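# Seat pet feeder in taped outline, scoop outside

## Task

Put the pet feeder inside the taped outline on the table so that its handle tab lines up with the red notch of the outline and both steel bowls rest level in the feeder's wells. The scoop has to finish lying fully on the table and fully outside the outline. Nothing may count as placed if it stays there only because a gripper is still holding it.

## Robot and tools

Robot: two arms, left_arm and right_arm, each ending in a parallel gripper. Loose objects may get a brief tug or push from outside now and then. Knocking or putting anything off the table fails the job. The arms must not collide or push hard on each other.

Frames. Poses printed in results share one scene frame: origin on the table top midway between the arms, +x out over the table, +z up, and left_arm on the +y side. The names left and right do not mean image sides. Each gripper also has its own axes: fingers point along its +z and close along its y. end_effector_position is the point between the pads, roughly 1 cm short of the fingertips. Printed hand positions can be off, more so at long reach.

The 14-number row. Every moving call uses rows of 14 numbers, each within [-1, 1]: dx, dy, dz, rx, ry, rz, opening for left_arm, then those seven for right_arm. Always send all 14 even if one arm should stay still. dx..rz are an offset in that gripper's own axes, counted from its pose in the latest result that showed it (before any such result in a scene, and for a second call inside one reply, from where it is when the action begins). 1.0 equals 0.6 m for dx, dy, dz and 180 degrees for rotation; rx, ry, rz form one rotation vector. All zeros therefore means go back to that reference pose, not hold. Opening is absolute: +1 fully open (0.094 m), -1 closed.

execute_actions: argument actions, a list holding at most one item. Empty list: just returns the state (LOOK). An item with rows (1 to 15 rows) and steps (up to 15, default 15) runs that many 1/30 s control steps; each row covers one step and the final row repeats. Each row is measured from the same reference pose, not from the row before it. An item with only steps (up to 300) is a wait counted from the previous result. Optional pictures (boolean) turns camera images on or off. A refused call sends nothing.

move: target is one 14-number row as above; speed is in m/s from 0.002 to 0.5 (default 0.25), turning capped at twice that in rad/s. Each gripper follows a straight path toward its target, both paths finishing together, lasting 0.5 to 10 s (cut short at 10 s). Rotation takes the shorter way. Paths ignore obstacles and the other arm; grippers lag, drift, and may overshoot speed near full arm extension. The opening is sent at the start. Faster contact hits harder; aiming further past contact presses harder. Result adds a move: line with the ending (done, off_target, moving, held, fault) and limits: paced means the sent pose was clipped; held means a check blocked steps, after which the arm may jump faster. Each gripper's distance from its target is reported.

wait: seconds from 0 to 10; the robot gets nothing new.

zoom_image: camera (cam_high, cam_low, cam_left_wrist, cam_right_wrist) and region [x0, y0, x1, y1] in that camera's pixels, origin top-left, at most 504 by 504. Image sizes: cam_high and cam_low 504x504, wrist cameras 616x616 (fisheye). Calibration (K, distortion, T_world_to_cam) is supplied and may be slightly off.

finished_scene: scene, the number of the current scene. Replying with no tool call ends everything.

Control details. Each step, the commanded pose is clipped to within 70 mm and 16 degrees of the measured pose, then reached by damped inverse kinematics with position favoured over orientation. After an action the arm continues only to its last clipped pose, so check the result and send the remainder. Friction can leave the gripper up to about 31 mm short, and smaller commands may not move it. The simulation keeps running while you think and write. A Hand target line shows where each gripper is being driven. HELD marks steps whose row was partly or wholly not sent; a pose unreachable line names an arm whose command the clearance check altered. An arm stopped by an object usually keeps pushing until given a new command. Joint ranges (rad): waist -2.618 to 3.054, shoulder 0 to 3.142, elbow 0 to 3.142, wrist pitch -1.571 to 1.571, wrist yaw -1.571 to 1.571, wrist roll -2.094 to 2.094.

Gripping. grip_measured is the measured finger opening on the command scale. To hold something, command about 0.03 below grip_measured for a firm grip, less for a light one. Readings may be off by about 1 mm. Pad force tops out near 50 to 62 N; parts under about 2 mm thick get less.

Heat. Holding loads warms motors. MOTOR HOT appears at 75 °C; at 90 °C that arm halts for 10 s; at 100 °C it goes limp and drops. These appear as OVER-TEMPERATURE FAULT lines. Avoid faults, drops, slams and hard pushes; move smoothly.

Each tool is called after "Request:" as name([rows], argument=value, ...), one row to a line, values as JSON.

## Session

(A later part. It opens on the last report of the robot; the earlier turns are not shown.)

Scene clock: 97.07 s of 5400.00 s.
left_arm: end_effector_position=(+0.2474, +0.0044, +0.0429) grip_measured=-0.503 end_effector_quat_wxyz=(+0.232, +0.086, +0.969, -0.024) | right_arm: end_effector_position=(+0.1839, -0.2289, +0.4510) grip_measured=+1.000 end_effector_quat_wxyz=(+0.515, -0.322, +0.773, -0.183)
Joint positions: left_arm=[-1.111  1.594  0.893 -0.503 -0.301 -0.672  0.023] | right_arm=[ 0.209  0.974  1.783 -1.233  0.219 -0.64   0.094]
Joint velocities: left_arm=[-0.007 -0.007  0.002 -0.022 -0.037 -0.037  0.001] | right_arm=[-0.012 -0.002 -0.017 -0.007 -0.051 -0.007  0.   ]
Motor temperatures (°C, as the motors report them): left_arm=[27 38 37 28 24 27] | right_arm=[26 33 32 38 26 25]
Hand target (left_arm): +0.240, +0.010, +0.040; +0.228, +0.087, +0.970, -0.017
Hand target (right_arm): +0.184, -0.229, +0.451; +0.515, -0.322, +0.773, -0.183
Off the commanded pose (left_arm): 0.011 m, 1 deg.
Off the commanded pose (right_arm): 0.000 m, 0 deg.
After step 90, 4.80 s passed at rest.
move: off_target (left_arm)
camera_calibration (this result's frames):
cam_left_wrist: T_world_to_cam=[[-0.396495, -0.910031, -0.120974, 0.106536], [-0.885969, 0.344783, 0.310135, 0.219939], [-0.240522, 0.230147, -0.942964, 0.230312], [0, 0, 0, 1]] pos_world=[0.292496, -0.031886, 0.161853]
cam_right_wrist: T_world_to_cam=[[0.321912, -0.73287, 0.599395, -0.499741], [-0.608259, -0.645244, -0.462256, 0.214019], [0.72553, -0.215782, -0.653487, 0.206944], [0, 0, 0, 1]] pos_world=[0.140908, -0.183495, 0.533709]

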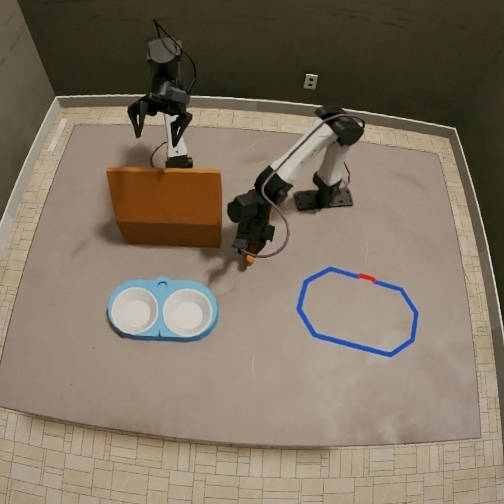

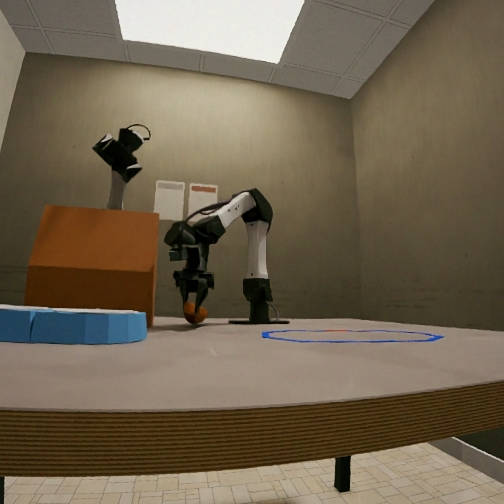

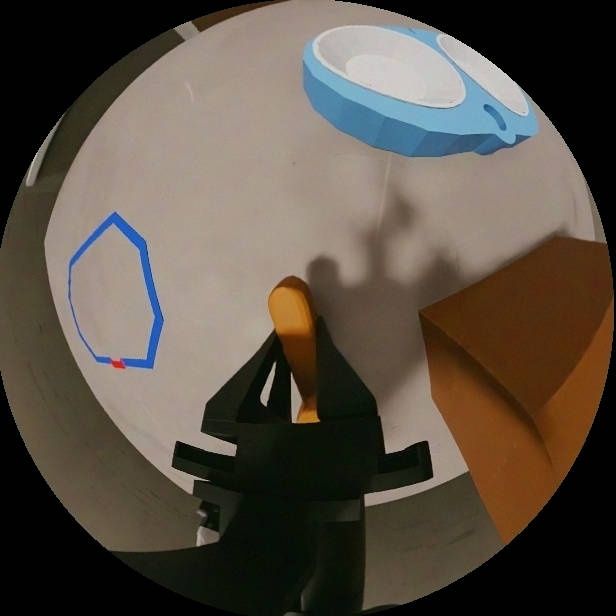

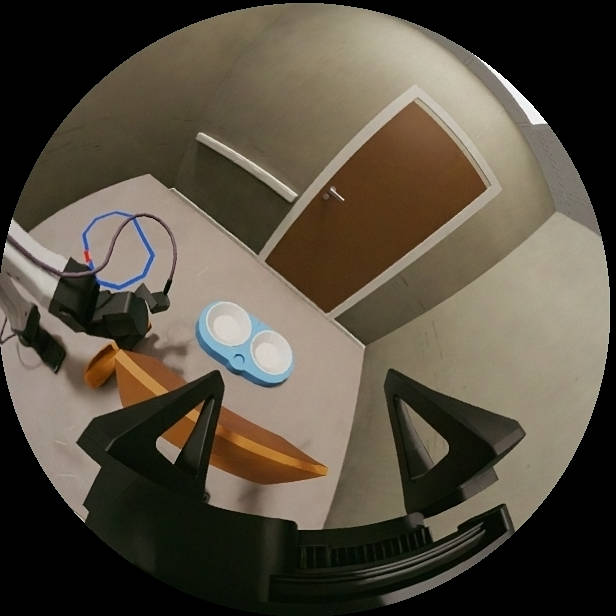

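Request:
move(target=[0.095,0.018,-0.005,0,0,0,-0.55, 0,0,0,0,0,0,1], speed=0.04)

Request:
move(target=[0,0,0,0,0,0,-0.1, 0,0,0,0,0,0,1])

Request:
move(target=[-0.15,0.03,-0.1,0,0,0,-0.1, 0,0,0,0,0,0,1], speed=0.1)

Scene clock: 103.23 s of 5400.00 s.
left_arm: end_effector_position=(+0.2128, +0.0136, +0.0378) grip_measured=-0.503 end_effector_quat_wxyz=(+0.253, +0.082, +0.963, -0.038) | right_arm: end_effector_position=(+0.1839, -0.2289, +0.4510) grip_measured=+1.000 end_effector_quat_wxyz=(+0.515, -0.322, +0.773, -0.183)
Joint positions: left_arm=[-1.208  1.472  0.733 -0.444 -0.351 -0.762  0.023] | right_arm=[ 0.209  0.974  1.783 -1.233  0.219 -0.64   0.094]
Joint velocities: left_arm=[-0.002 -0.012 -0.022  0.095  0.007 -0.037 -0.001] | right_arm=[ 0.002  0.007  0.017  0.007 -0.081  0.051  0.   ]
Motor temperatures (°C, as the motors report them): left_arm=[27 38 37 28 24 27] | right_arm=[26 32 32 38 26 25]
Hand target (left_arm): +0.199, +0.024, +0.020; +0.233, +0.086, +0.968, -0.023
Hand target (right_arm): +0.184, -0.229, +0.451; +0.515, -0.322, +0.773, -0.183
Off the commanded pose (left_arm): 0.026 m, 3 deg.
Off the commanded pose (right_arm): 0.000 m, 0 deg.
move: off_target (left_arm)
camera_calibration (this result's frames):
cam_left_wrist: T_world_to_cam=[[-0.39073, -0.914122, -0.108215, 0.0988281], [-0.898287, 0.352981, 0.261695, 0.192051], [-0.201024, 0.199461, -0.959065, 0.207666], [0, 0, 0, 1]] pos_world=[0.252878, -0.0188708, 0.159601]
cam_right_wrist: T_world_to_cam=[[0.321912, -0.73287, 0.599395, -0.499741], [-0.608259, -0.645244, -0.462256, 0.214019], [0.72553, -0.215782, -0.653487, 0.206944], [0, 0, 0, 1]] pos_world=[0.140908, -0.183495, 0.533709]

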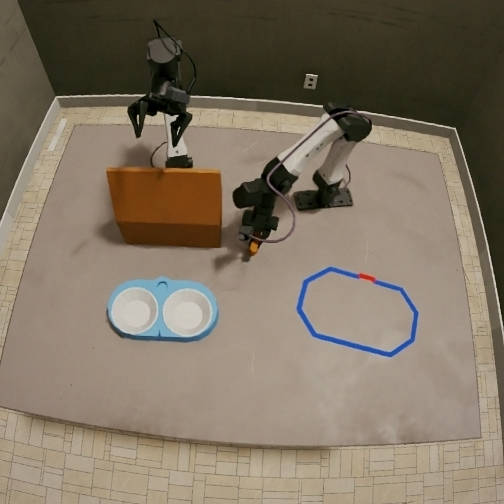

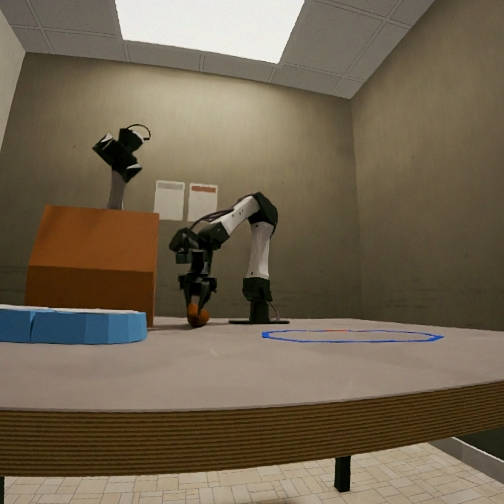

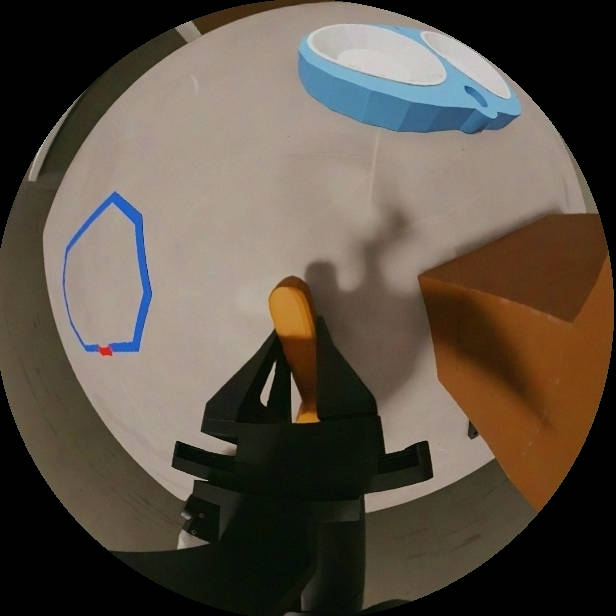

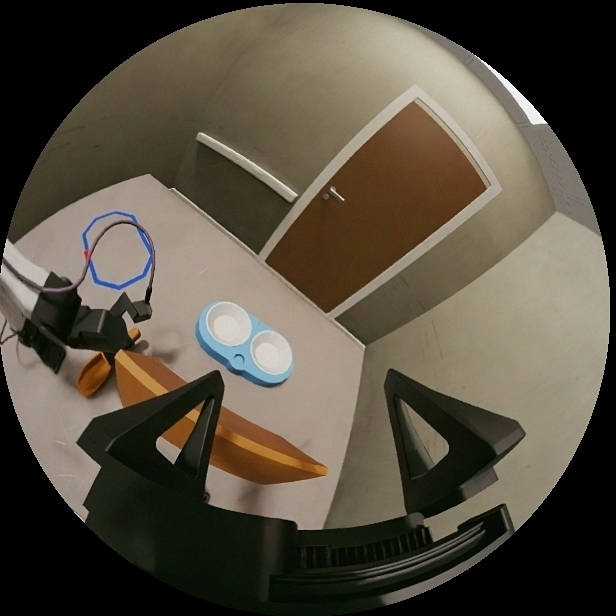

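Scene clock: 103.73 s of 5400.00 s.
left_arm: end_effector_position=(+0.2129, +0.0136, +0.0378) grip_measured=-0.102 end_effector_quat_wxyz=(+0.253, +0.082, +0.963, -0.038) | right_arm: end_effector_position=(+0.1839, -0.2289, +0.4510) grip_measured=+1.000 end_effector_quat_wxyz=(+0.515, -0.322, +0.773, -0.183)
Joint positions: left_arm=[-1.208  1.472  0.733 -0.444 -0.352 -0.762  0.042] | right_arm=[ 0.209  0.974  1.783 -1.233  0.219 -0.64   0.094]
Joint velocities: left_arm=[-0.017 -0.022 -0.017 -0.037  0.051 -0.081 -0.001] | right_arm=[-0.012 -0.002  0.002 -0.022  0.037 -0.007  0.   ]
Motor temperatures (°C, as the motors report them): left_arm=[27 38 37 28 24 27] | right_arm=[26 32 32 38 26 25]
Hand target (left_arm): +0.213, +0.014, +0.038; +0.253, +0.082, +0.963, -0.038
Hand target (right_arm): +0.184, -0.229, +0.451; +0.515, -0.322, +0.773, -0.183
Off the commanded pose (left_arm): 0.000 m, 0 deg.
Off the commanded pose (right_arm): 0.000 m, 0 deg.
move: done
camera_calibration (this result's frames):
cam_left_wrist: T_world_to_cam=[[-0.390565, -0.914158, -0.108505, 0.0988622], [-0.898416, 0.352802, 0.261495, 0.192112], [-0.200767, 0.199614, -0.959087, 0.207632], [0, 0, 0, 1]] pos_world=[0.252894, -0.0188478, 0.159628]
cam_right_wrist: T_world_to_cam=[[0.321912, -0.73287, 0.599395, -0.499741], [-0.608259, -0.645244, -0.462256, 0.214019], [0.72553, -0.215782, -0.653487, 0.206944], [0, 0, 0, 1]] pos_world=[0.140908, -0.183495, 0.533709]

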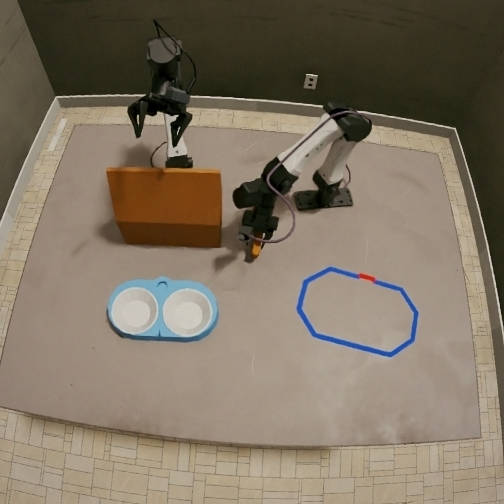

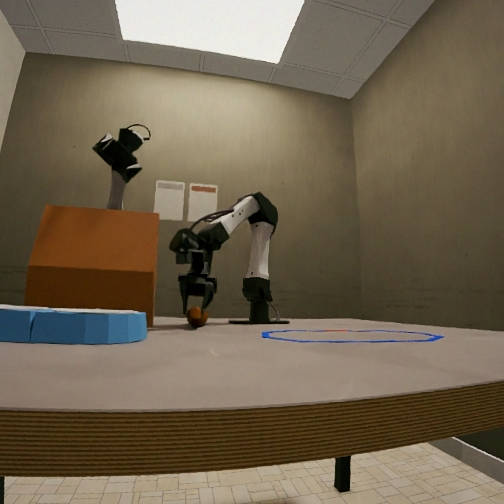

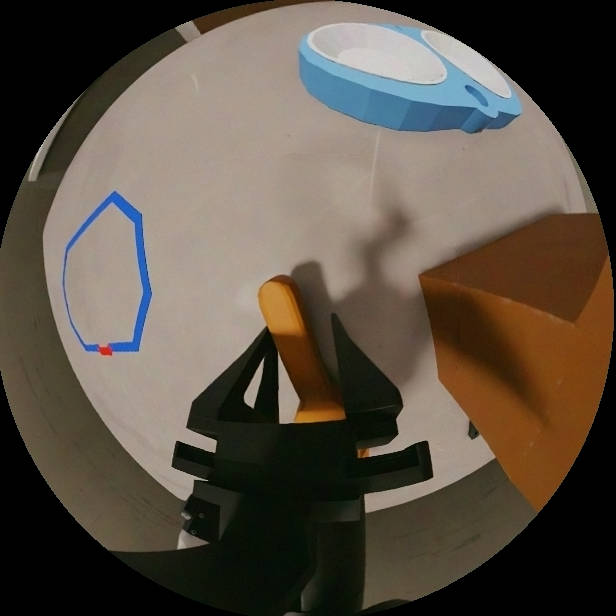

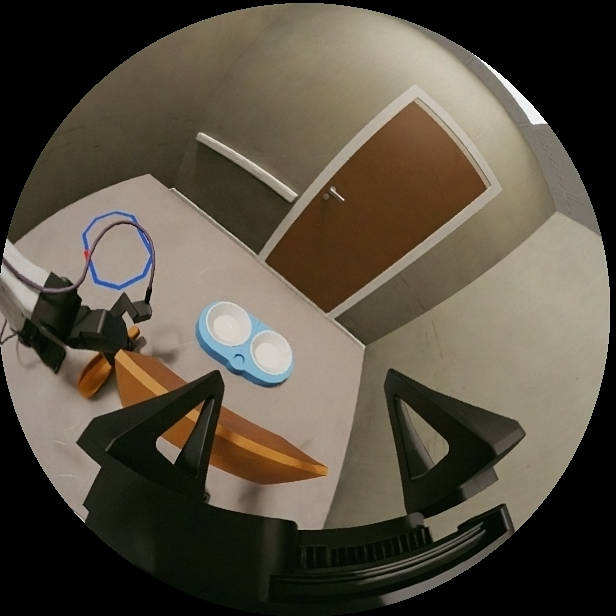

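Scene clock: 105.43 s of 5400.00 s.
left_arm: end_effector_position=(+0.2621, +0.0247, +0.1283) grip_measured=-0.102 end_effector_quat_wxyz=(+0.252, +0.083, +0.963, -0.038) | right_arm: end_effector_position=(+0.1839, -0.2289, +0.4510) grip_measured=+1.000 end_effector_quat_wxyz=(+0.515, -0.322, +0.773, -0.183)
Joint positions: left_arm=[-1.026  1.431  1.071 -0.771 -0.276 -0.586  0.042] | right_arm=[ 0.209  0.974  1.783 -1.233  0.219 -0.64   0.094]
Joint velocities: left_arm=[-0.002  0.002 -0.017 -0.022  0.066 -0.022  0.001] | right_arm=[-0.002 -0.007 -0.002  0.007  0.037  0.051  0.   ]
Motor temperatures (°C, as the motors report them): left_arm=[27 38 37 28 24 27] | right_arm=[26 32 32 38 26 25]
Hand target (left_arm): +0.264, +0.026, +0.133; +0.252, +0.082, +0.963, -0.039
Hand target (right_arm): +0.184, -0.229, +0.451; +0.515, -0.322, +0.773, -0.183
Off the commanded pose (left_arm): 0.006 m, 0 deg.
Off the commanded pose (right_arm): 0.000 m, 0 deg.
move: done
camera_calibration (this result's frames):
cam_left_wrist: T_world_to_cam=[[-0.393034, -0.913153, -0.108058, 0.1386], [-0.89684, 0.354741, 0.264265, 0.207948], [-0.202982, 0.200776, -0.958377, 0.302577], [0, 0, 0, 1]] pos_world=[0.302388, -0.0079553, 0.250006]
cam_right_wrist: T_world_to_cam=[[0.321912, -0.73287, 0.599395, -0.499741], [-0.608259, -0.645244, -0.462256, 0.214019], [0.72553, -0.215782, -0.653487, 0.206944], [0, 0, 0, 1]] pos_world=[0.140908, -0.183495, 0.533709]

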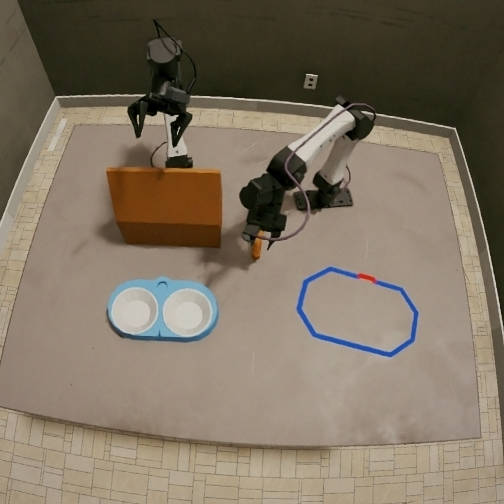

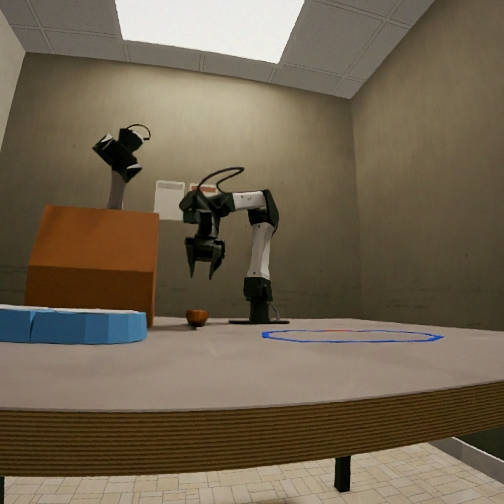

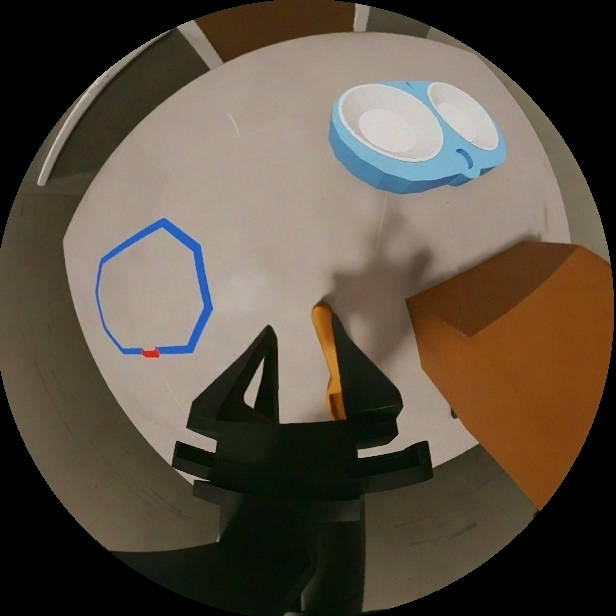

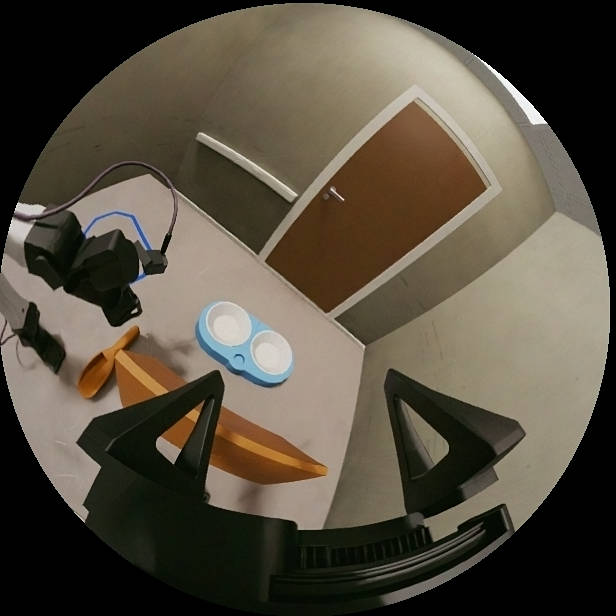

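Request:
move(target=[-0.277,-0.208,0.199,0.079,0,0.157,-1, 0,0,0,0,0,0,1], speed=0.15)

Scene clock: 117.80 s of 5400.00 s.
left_arm: end_effector_position=(+0.4385, -0.1373, +0.1183) grip_measured=-0.989 end_effector_quat_wxyz=(+0.250, +0.345, +0.899, -0.096) | right_arm: end_effector_position=(+0.1839, -0.2289, +0.4510) grip_measured=+1.000 end_effector_quat_wxyz=(+0.515, -0.322, +0.773, -0.183)
Joint positions: left_arm=[-0.909  2.321  2.169 -0.876  0.015  0.026  0.   ] | right_arm=[ 0.209  0.974  1.783 -1.233  0.219 -0.64   0.094]
Joint velocities: left_arm=[ 0.002  0.007 -0.002 -0.081  0.081 -0.037  0.   ] | right_arm=[ 0.002 -0.007  0.002 -0.037  0.037  0.007  0.   ]
Motor temperatures (°C, as the motors report them): left_arm=[27 37 38 28 24 27] | right_arm=[26 32 32 39 26 25]
Hand target (left_arm): +0.442, -0.134, +0.112; +0.243, +0.345, +0.902, -0.094
Hand target (right_arm): +0.184, -0.229, +0.451; +0.515, -0.322, +0.773, -0.183
Off the commanded pose (left_arm): 0.009 m, 1 deg.
Off the commanded pose (right_arm): 0.000 m, 0 deg.
After step 100, 6.50 s passed at rest.
move: done
camera_calibration (this result's frames):
cam_left_wrist: T_world_to_cam=[[-0.807978, -0.5712, -0.144577, 0.292146], [-0.588582, 0.771082, 0.242909, 0.350752], [-0.0272689, 0.28136, -0.959215, 0.295362], [0, 0, 0, 1]] pos_world=[0.450548, -0.186687, 0.240352]
cam_right_wrist: T_world_to_cam=[[0.321912, -0.73287, 0.599395, -0.499741], [-0.608259, -0.645244, -0.462256, 0.214019], [0.72553, -0.215782, -0.653487, 0.206944], [0, 0, 0, 1]] pos_world=[0.140908, -0.183495, 0.533709]

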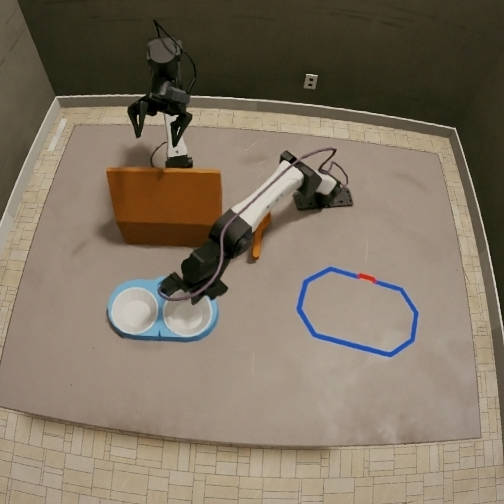

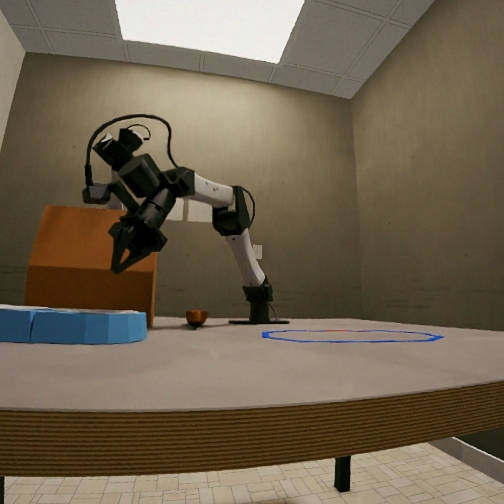

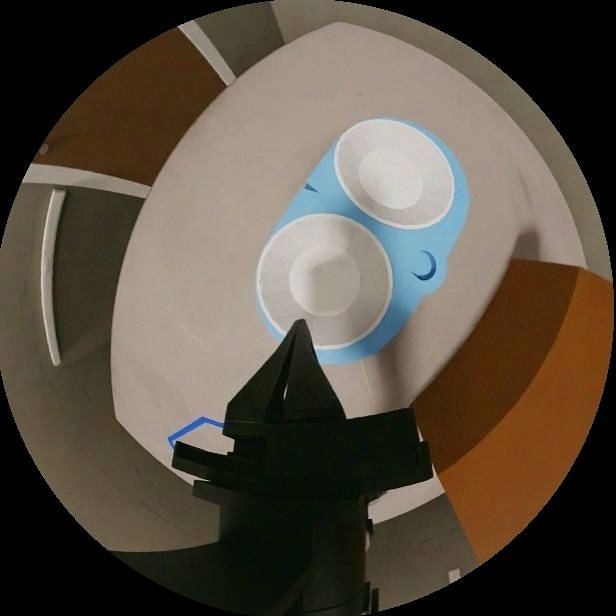

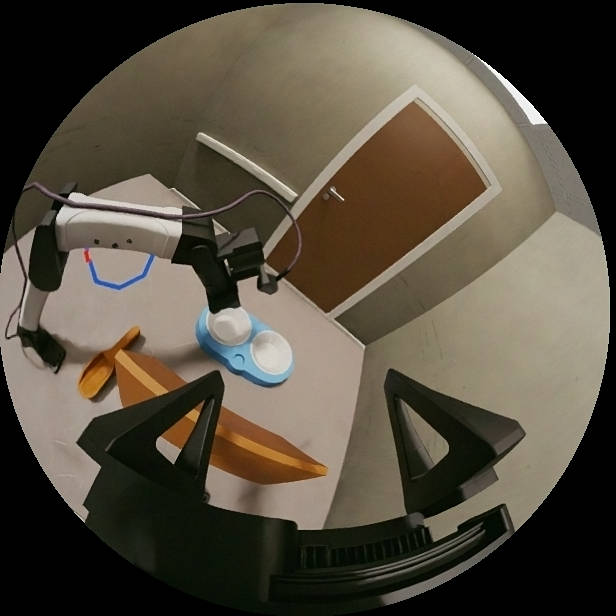

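Request:
move(target=[0.082,0,0.136,0,0,0,-1, 0,0,0,0,0,0,1], speed=0.05)

Scene clock: 124.63 s of 5400.00 s.
left_arm: end_effector_position=(+0.4406, -0.1391, +0.0378) grip_measured=-0.989 end_effector_quat_wxyz=(+0.260, +0.345, +0.897, -0.099) | right_arm: end_effector_position=(+0.1839, -0.2289, +0.4510) grip_measured=+1.000 end_effector_quat_wxyz=(+0.515, -0.322, +0.773, -0.183)
Joint positions: left_arm=[-0.909  2.342  1.873 -0.539  0.015  0.027  0.   ] | right_arm=[ 0.209  0.974  1.783 -1.233  0.219 -0.64   0.094]
Joint velocities: left_arm=[-0.002 -0.007 -0.002  0.022  0.051  0.007 -0.001] | right_arm=[ 0.002 -0.002  0.002 -0.037 -0.022 -0.037  0.   ]
Motor temperatures (°C, as the motors report them): left_arm=[27 40 39 28 24 27] | right_arm=[26 32 32 39 26 25]
Hand target (left_arm): +0.437, -0.137, +0.023; +0.250, +0.345, +0.900, -0.095
Hand target (right_arm): +0.184, -0.229, +0.451; +0.515, -0.322, +0.773, -0.183
Off the commanded pose (left_arm): 0.015 m, 1 deg.
Off the commanded pose (right_arm): 0.000 m, 0 deg.
After step 90, 1.57 s passed at rest.
move: off_target (left_arm)
camera_calibration (this result's frames):
cam_left_wrist: T_world_to_cam=[[-0.805951, -0.572631, -0.150126, 0.280332], [-0.591872, 0.774555, 0.223051, 0.375655], [-0.0114452, 0.268623, -0.963177, 0.210176], [0, 0, 0, 1]] pos_world=[0.450679, -0.186897, 0.160732]
cam_right_wrist: T_world_to_cam=[[0.321912, -0.73287, 0.599395, -0.499741], [-0.608259, -0.645244, -0.462256, 0.214019], [0.72553, -0.215782, -0.653487, 0.206944], [0, 0, 0, 1]] pos_world=[0.140908, -0.183495, 0.533709]

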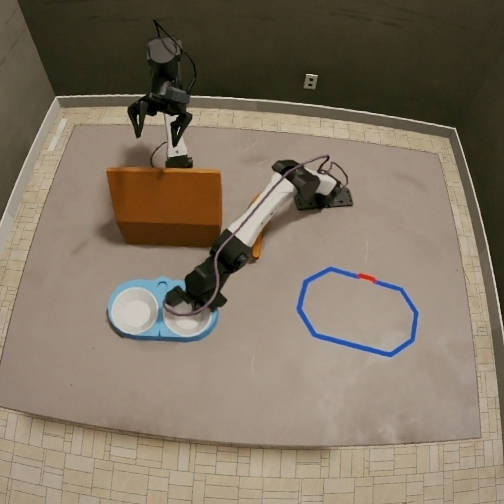

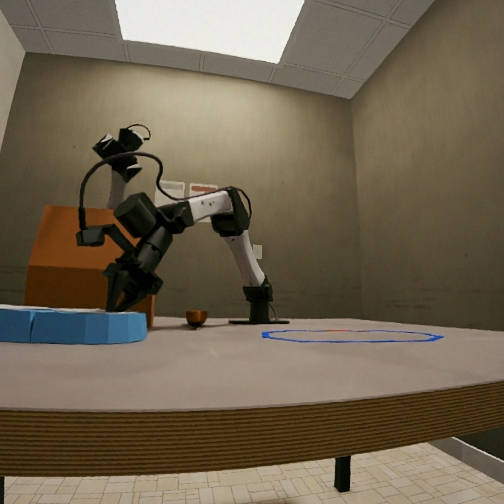

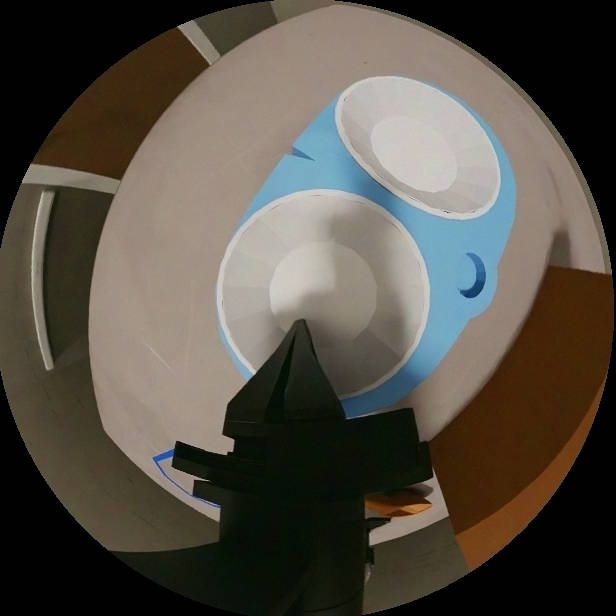

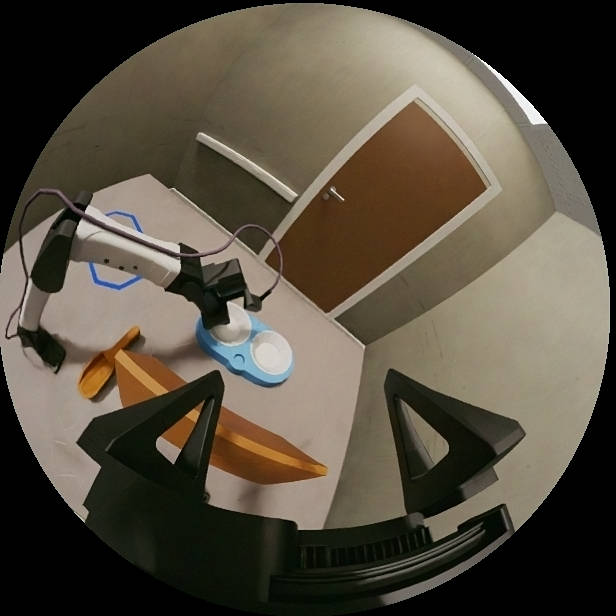

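Request:
move(target=[0.01,0,0.05,0,0,0,-1, 0,0,0,0,0,0,1], speed=0.02)

Scene clock: 135.43 s of 5400.00 s.
left_arm: end_effector_position=(+0.4490, -0.1462, +0.0240) grip_measured=-0.989 end_effector_quat_wxyz=(+0.271, +0.343, +0.893, -0.103) | right_arm: end_effector_position=(+0.1839, -0.2289, +0.4510) grip_measured=+1.000 end_effector_quat_wxyz=(+0.515, -0.322, +0.773, -0.183)
Joint positions: left_arm=[-0.909  2.386  1.882 -0.479  0.015  0.027  0.   ] | right_arm=[ 0.209  0.974  1.783 -1.233  0.219 -0.64   0.094]
Joint velocities: left_arm=[ 0.002 -0.022 -0.002 -0.022  0.007 -0.022 -0.   ] | right_arm=[-0.002 -0.002  0.007 -0.037 -0.037 -0.007  0.   ]
Motor temperatures (°C, as the motors report them): left_arm=[27 43 39 29 24 27] | right_arm=[26 32 32 40 26 25]
Hand target (left_arm): +0.448, -0.146, +0.010; +0.260, +0.345, +0.897, -0.099
Hand target (right_arm): +0.184, -0.229, +0.451; +0.515, -0.322, +0.773, -0.183
Off the commanded pose (left_arm): 0.015 m, 1 deg.
Off the commanded pose (right_arm): 0.000 m, 0 deg.
After step 90, 5.97 s passed at rest.
move: off_target (left_arm)
camera_calibration (this result's frames):
cam_left_wrist: T_world_to_cam=[[-0.803144, -0.575008, -0.155965, 0.279486], [-0.595752, 0.777842, 0.200103, 0.392033], [0.00625509, 0.253627, -0.967282, 0.188797], [0, 0, 0, 1]] pos_world=[0.456841, -0.192117, 0.147763]
cam_right_wrist: T_world_to_cam=[[0.321912, -0.73287, 0.599395, -0.499741], [-0.608259, -0.645244, -0.462256, 0.214019], [0.72553, -0.215782, -0.653487, 0.206944], [0, 0, 0, 1]] pos_world=[0.140908, -0.183495, 0.533709]

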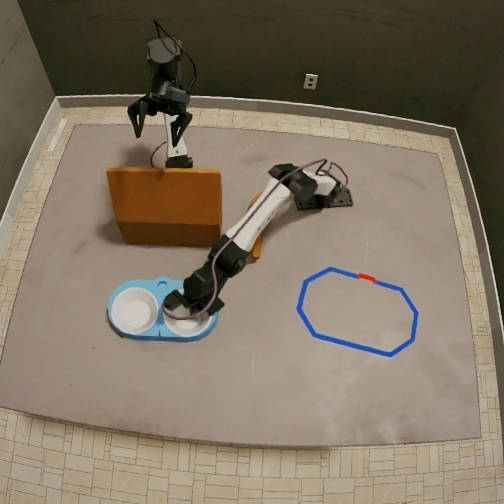

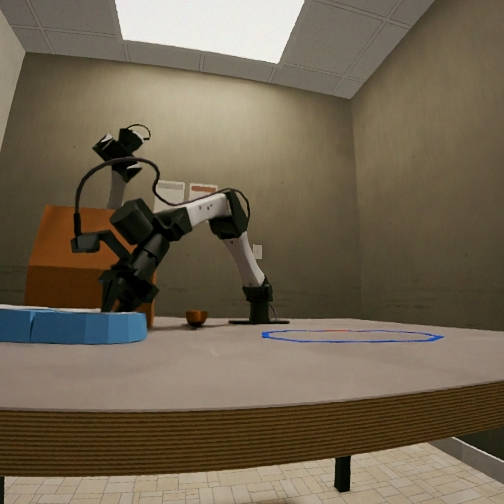

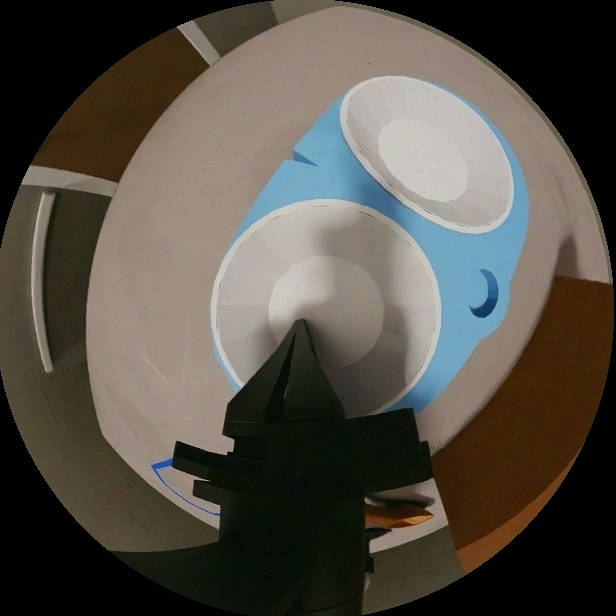

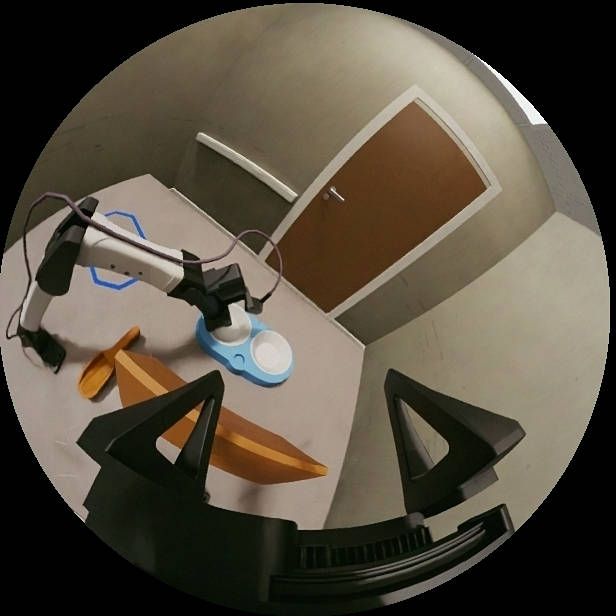

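Request:
move(target=[0.111,0.149,-0.074,0,0,0,-1, 0,0,0,0,0,0,1], speed=0.03)

Scene clock: 142.97 s of 5400.00 s.
left_arm: end_effector_position=(+0.4543, -0.0448, +0.0412) grip_measured=-0.990 end_effector_quat_wxyz=(+0.296, +0.348, +0.882, -0.119) | right_arm: end_effector_position=(+0.1839, -0.2289, +0.4510) grip_measured=+1.000 end_effector_quat_wxyz=(+0.515, -0.322, +0.773, -0.183)
Joint positions: left_arm=[-0.714  2.127  1.478 -0.287  0.149  0.194  0.   ] | right_arm=[ 0.209  0.974  1.783 -1.233  0.219 -0.64   0.094]
Joint velocities: left_arm=[-0.002  0.012 -0.012  0.022 -0.037 -0.022 -0.001] | right_arm=[ 0.002 -0.017 -0.007 -0.022 -0.037  0.037  0.   ]
Motor temperatures (°C, as the motors report them): left_arm=[27 45 38 29 24 27] | right_arm=[26 31 32 40 26 25]
Hand target (left_arm): +0.447, -0.027, +0.023; +0.270, +0.343, +0.894, -0.105
Hand target (right_arm): +0.184, -0.229, +0.451; +0.515, -0.322, +0.773, -0.183
Off the commanded pose (left_arm): 0.026 m, 4 deg.
Off the commanded pose (right_arm): 0.000 m, 0 deg.
After step 90, 0.23 s passed at rest.
move: off_target (left_arm)
camera_calibration (this result's frames):
cam_left_wrist: T_world_to_cam=[[-0.807408, -0.566879, -0.163525, 0.347378], [-0.587717, 0.797104, 0.138611, 0.312538], [0.0517715, 0.208022, -0.976753, 0.157386], [0, 0, 0, 1]] pos_world=[0.456012, -0.0849445, 0.167211]
cam_right_wrist: T_world_to_cam=[[0.321912, -0.73287, 0.599395, -0.499741], [-0.608259, -0.645244, -0.462256, 0.214019], [0.72553, -0.215782, -0.653487, 0.206944], [0, 0, 0, 1]] pos_world=[0.140908, -0.183495, 0.533709]

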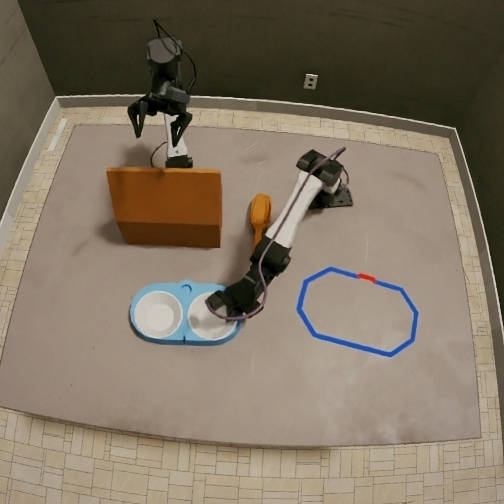

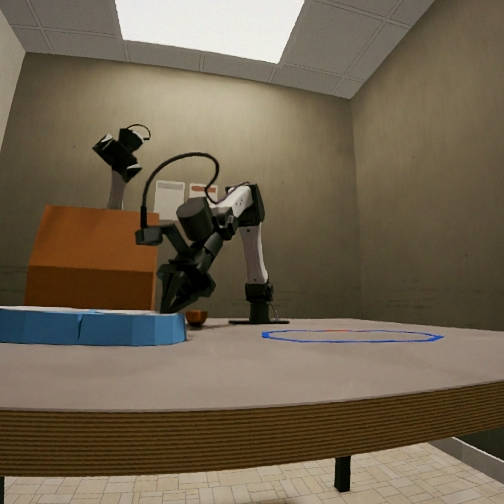

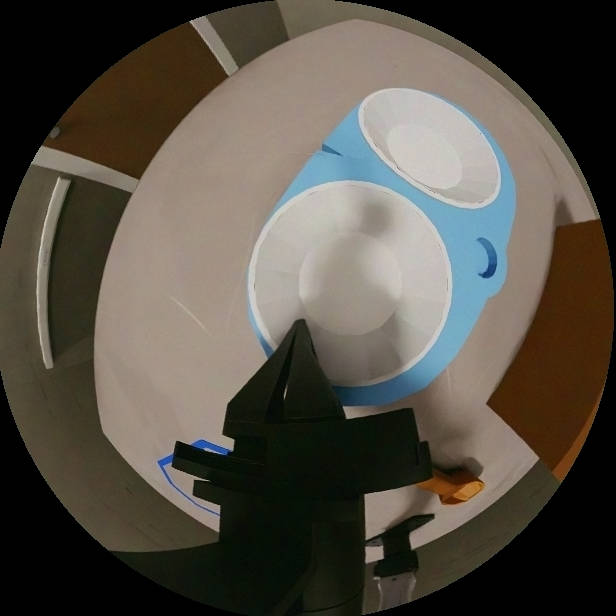

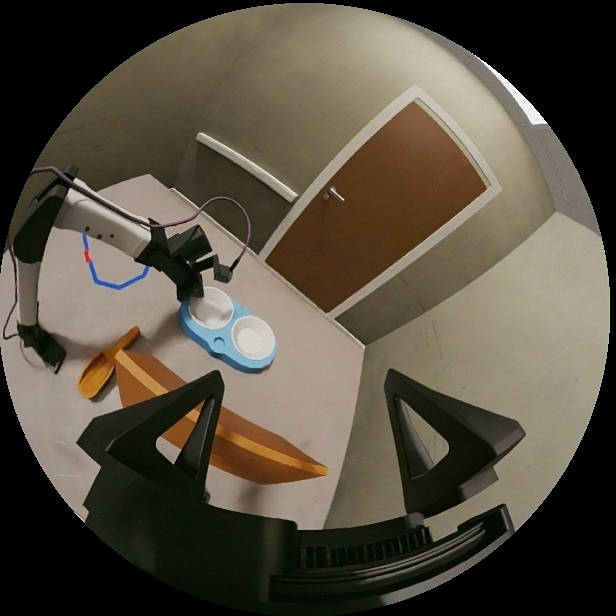

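Request:
move(target=[0.003,-0.037,0.06,0,0.11,0,-1, 0,0,0,0,0,0,1], speed=0.05)

Scene clock: 150.93 s of 5400.00 s.
left_arm: end_effector_position=(+0.4630, -0.0732, +0.0237) grip_measured=-0.990 end_effector_quat_wxyz=(+0.160, +0.362, +0.916, -0.064) | right_arm: end_effector_position=(+0.1839, -0.2289, +0.4510) grip_measured=+1.000 end_effector_quat_wxyz=(+0.515, -0.322, +0.773, -0.183)
Joint positions: left_arm=[-0.778  2.464  2.129 -0.895  0.062  0.169  0.   ] | right_arm=[ 0.209  0.974  1.783 -1.233  0.219 -0.64   0.094]
Joint velocities: left_arm=[-0.007 -0.002  0.032 -0.007 -0.007 -0.066 -0.   ] | right_arm=[-0.007 -0.007 -0.002  0.007 -0.037 -0.022  0.   ]
Motor temperatures (°C, as the motors report them): left_arm=[27 46 39 29 24 27] | right_arm=[26 31 31 40 26 25]
Hand target (left_arm): +0.455, -0.075, +0.012; +0.140, +0.364, +0.919, -0.059
Hand target (right_arm): +0.184, -0.229, +0.451; +0.515, -0.322, +0.773, -0.183
Off the commanded pose (left_arm): 0.015 m, 2 deg.
Off the commanded pose (right_arm): 0.000 m, 0 deg.
After step 90, 1.27 s passed at rest.
move: off_target (left_arm)
camera_calibration (this result's frames):
cam_left_wrist: T_world_to_cam=[[-0.836735, -0.538865, -0.09746, 0.349434], [-0.524727, 0.738067, 0.424168, 0.302496], [-0.156637, 0.406056, -0.900324, 0.254866], [0, 0, 0, 1]] pos_world=[0.491033, -0.138454, 0.135208]
cam_right_wrist: T_world_to_cam=[[0.321912, -0.73287, 0.599395, -0.499741], [-0.608259, -0.645244, -0.462256, 0.214019], [0.72553, -0.215782, -0.653487, 0.206944], [0, 0, 0, 1]] pos_world=[0.140908, -0.183495, 0.533709]

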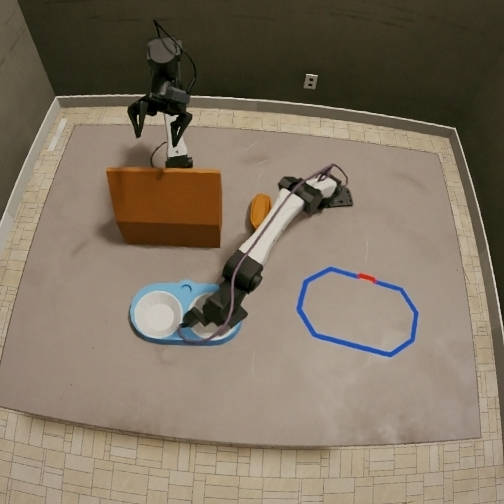

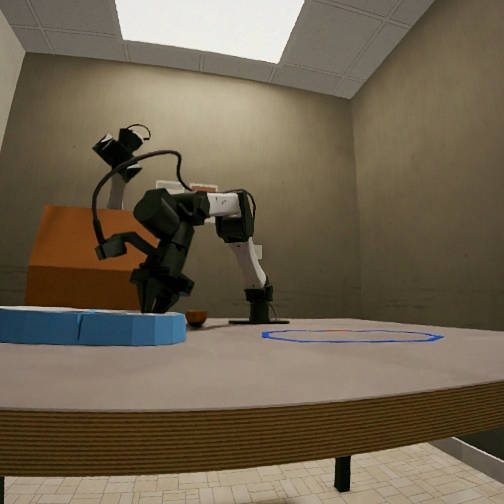

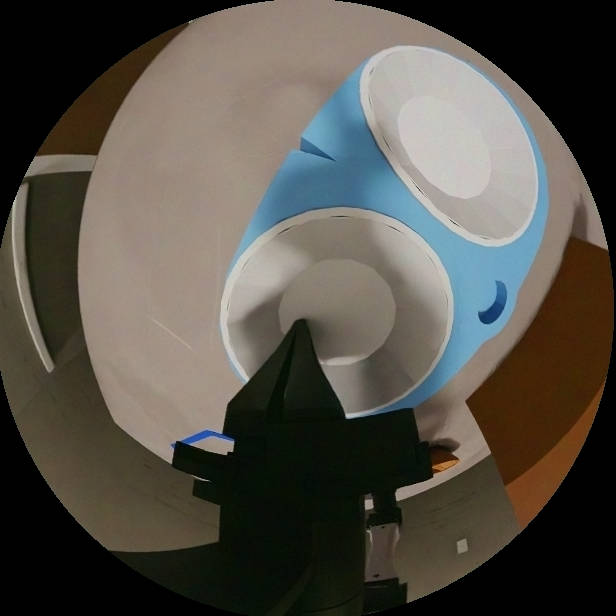

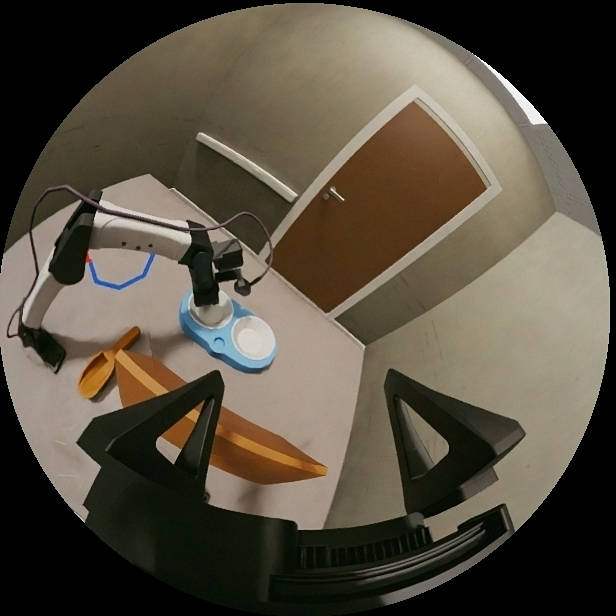

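Request:
move(target=[0.312,0.306,-0.113,0,0,0,-1, 0,0,0,0,0,0,1], speed=0.04)

Scene clock: 164.83 s of 5400.00 s.
left_arm: end_effector_position=(+0.4506, +0.1842, +0.0314) grip_measured=-0.990 end_effector_quat_wxyz=(+0.184, +0.366, +0.909, -0.071) | right_arm: end_effector_position=(+0.1839, -0.2289, +0.4510) grip_measured=+1.000 end_effector_quat_wxyz=(+0.515, -0.322, +0.773, -0.183)
Joint positions: left_arm=[-0.228  2.06   1.472 -0.681  0.26   0.704  0.   ] | right_arm=[ 0.209  0.974  1.783 -1.233  0.219 -0.64   0.094]
Joint velocities: left_arm=[ 0.012 -0.012  0.007 -0.007 -0.037 -0.066 -0.   ] | right_arm=[-0.017  0.007  0.002 -0.022  0.037  0.037  0.   ]
Motor temperatures (°C, as the motors report them): left_arm=[27 49 38 29 24 27] | right_arm=[26 31 31 41 26 25]
Hand target (left_arm): +0.438, +0.194, +0.021; +0.160, +0.361, +0.916, -0.070
Hand target (right_arm): +0.184, -0.229, +0.451; +0.515, -0.322, +0.773, -0.183
Off the commanded pose (left_arm): 0.017 m, 3 deg.
Off the commanded pose (right_arm): 0.000 m, 0 deg.
After step 90, 3.83 s passed at rest.
move: off_target (left_arm)
camera_calibration (this result's frames):
cam_left_wrist: T_world_to_cam=[[-0.8391, -0.5314, -0.116293, 0.478831], [-0.531858, 0.756567, 0.380439, 0.103957], [-0.114182, 0.381077, -0.917465, 0.141434], [0, 0, 0, 1]] pos_world=[0.473227, 0.121903, 0.145896]
cam_right_wrist: T_world_to_cam=[[0.321912, -0.73287, 0.599395, -0.499741], [-0.608259, -0.645244, -0.462256, 0.214019], [0.72553, -0.215782, -0.653487, 0.206944], [0, 0, 0, 1]] pos_world=[0.140908, -0.183495, 0.533709]

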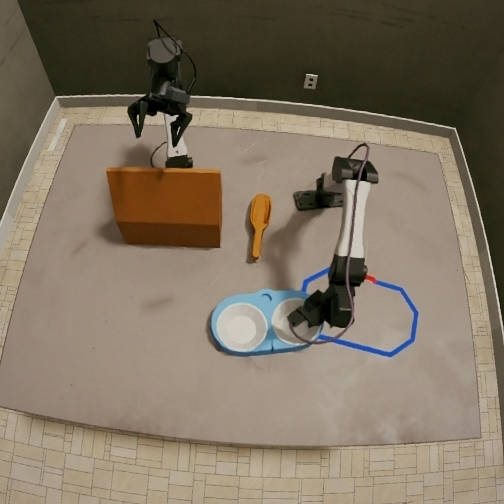

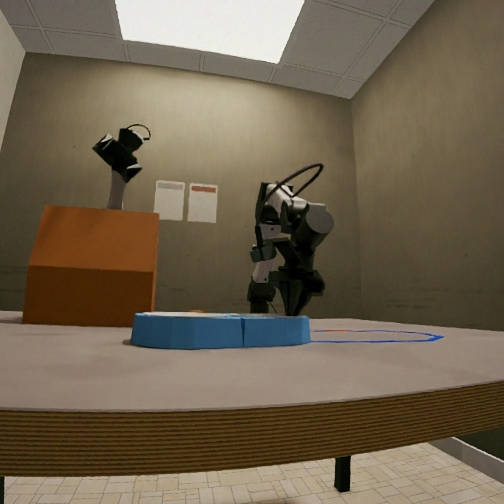

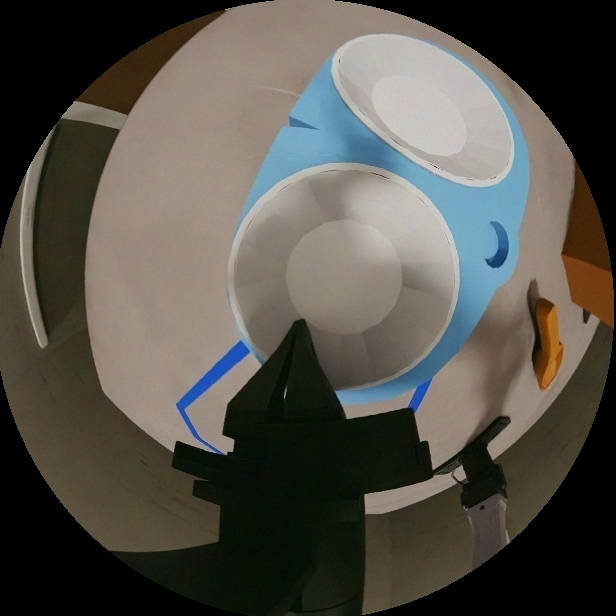

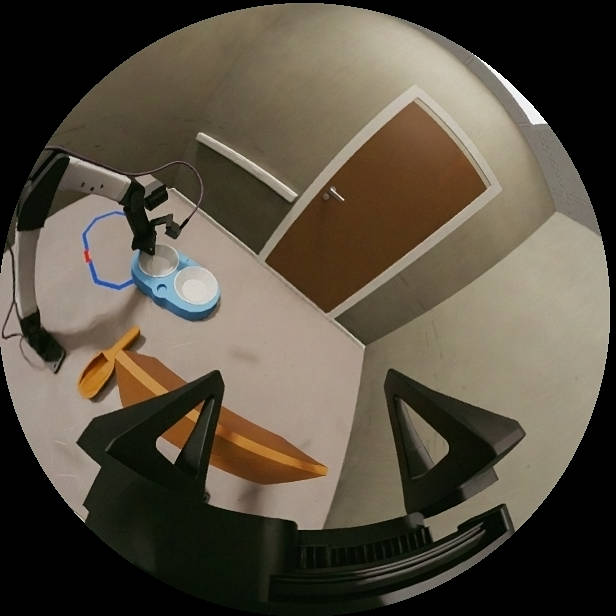

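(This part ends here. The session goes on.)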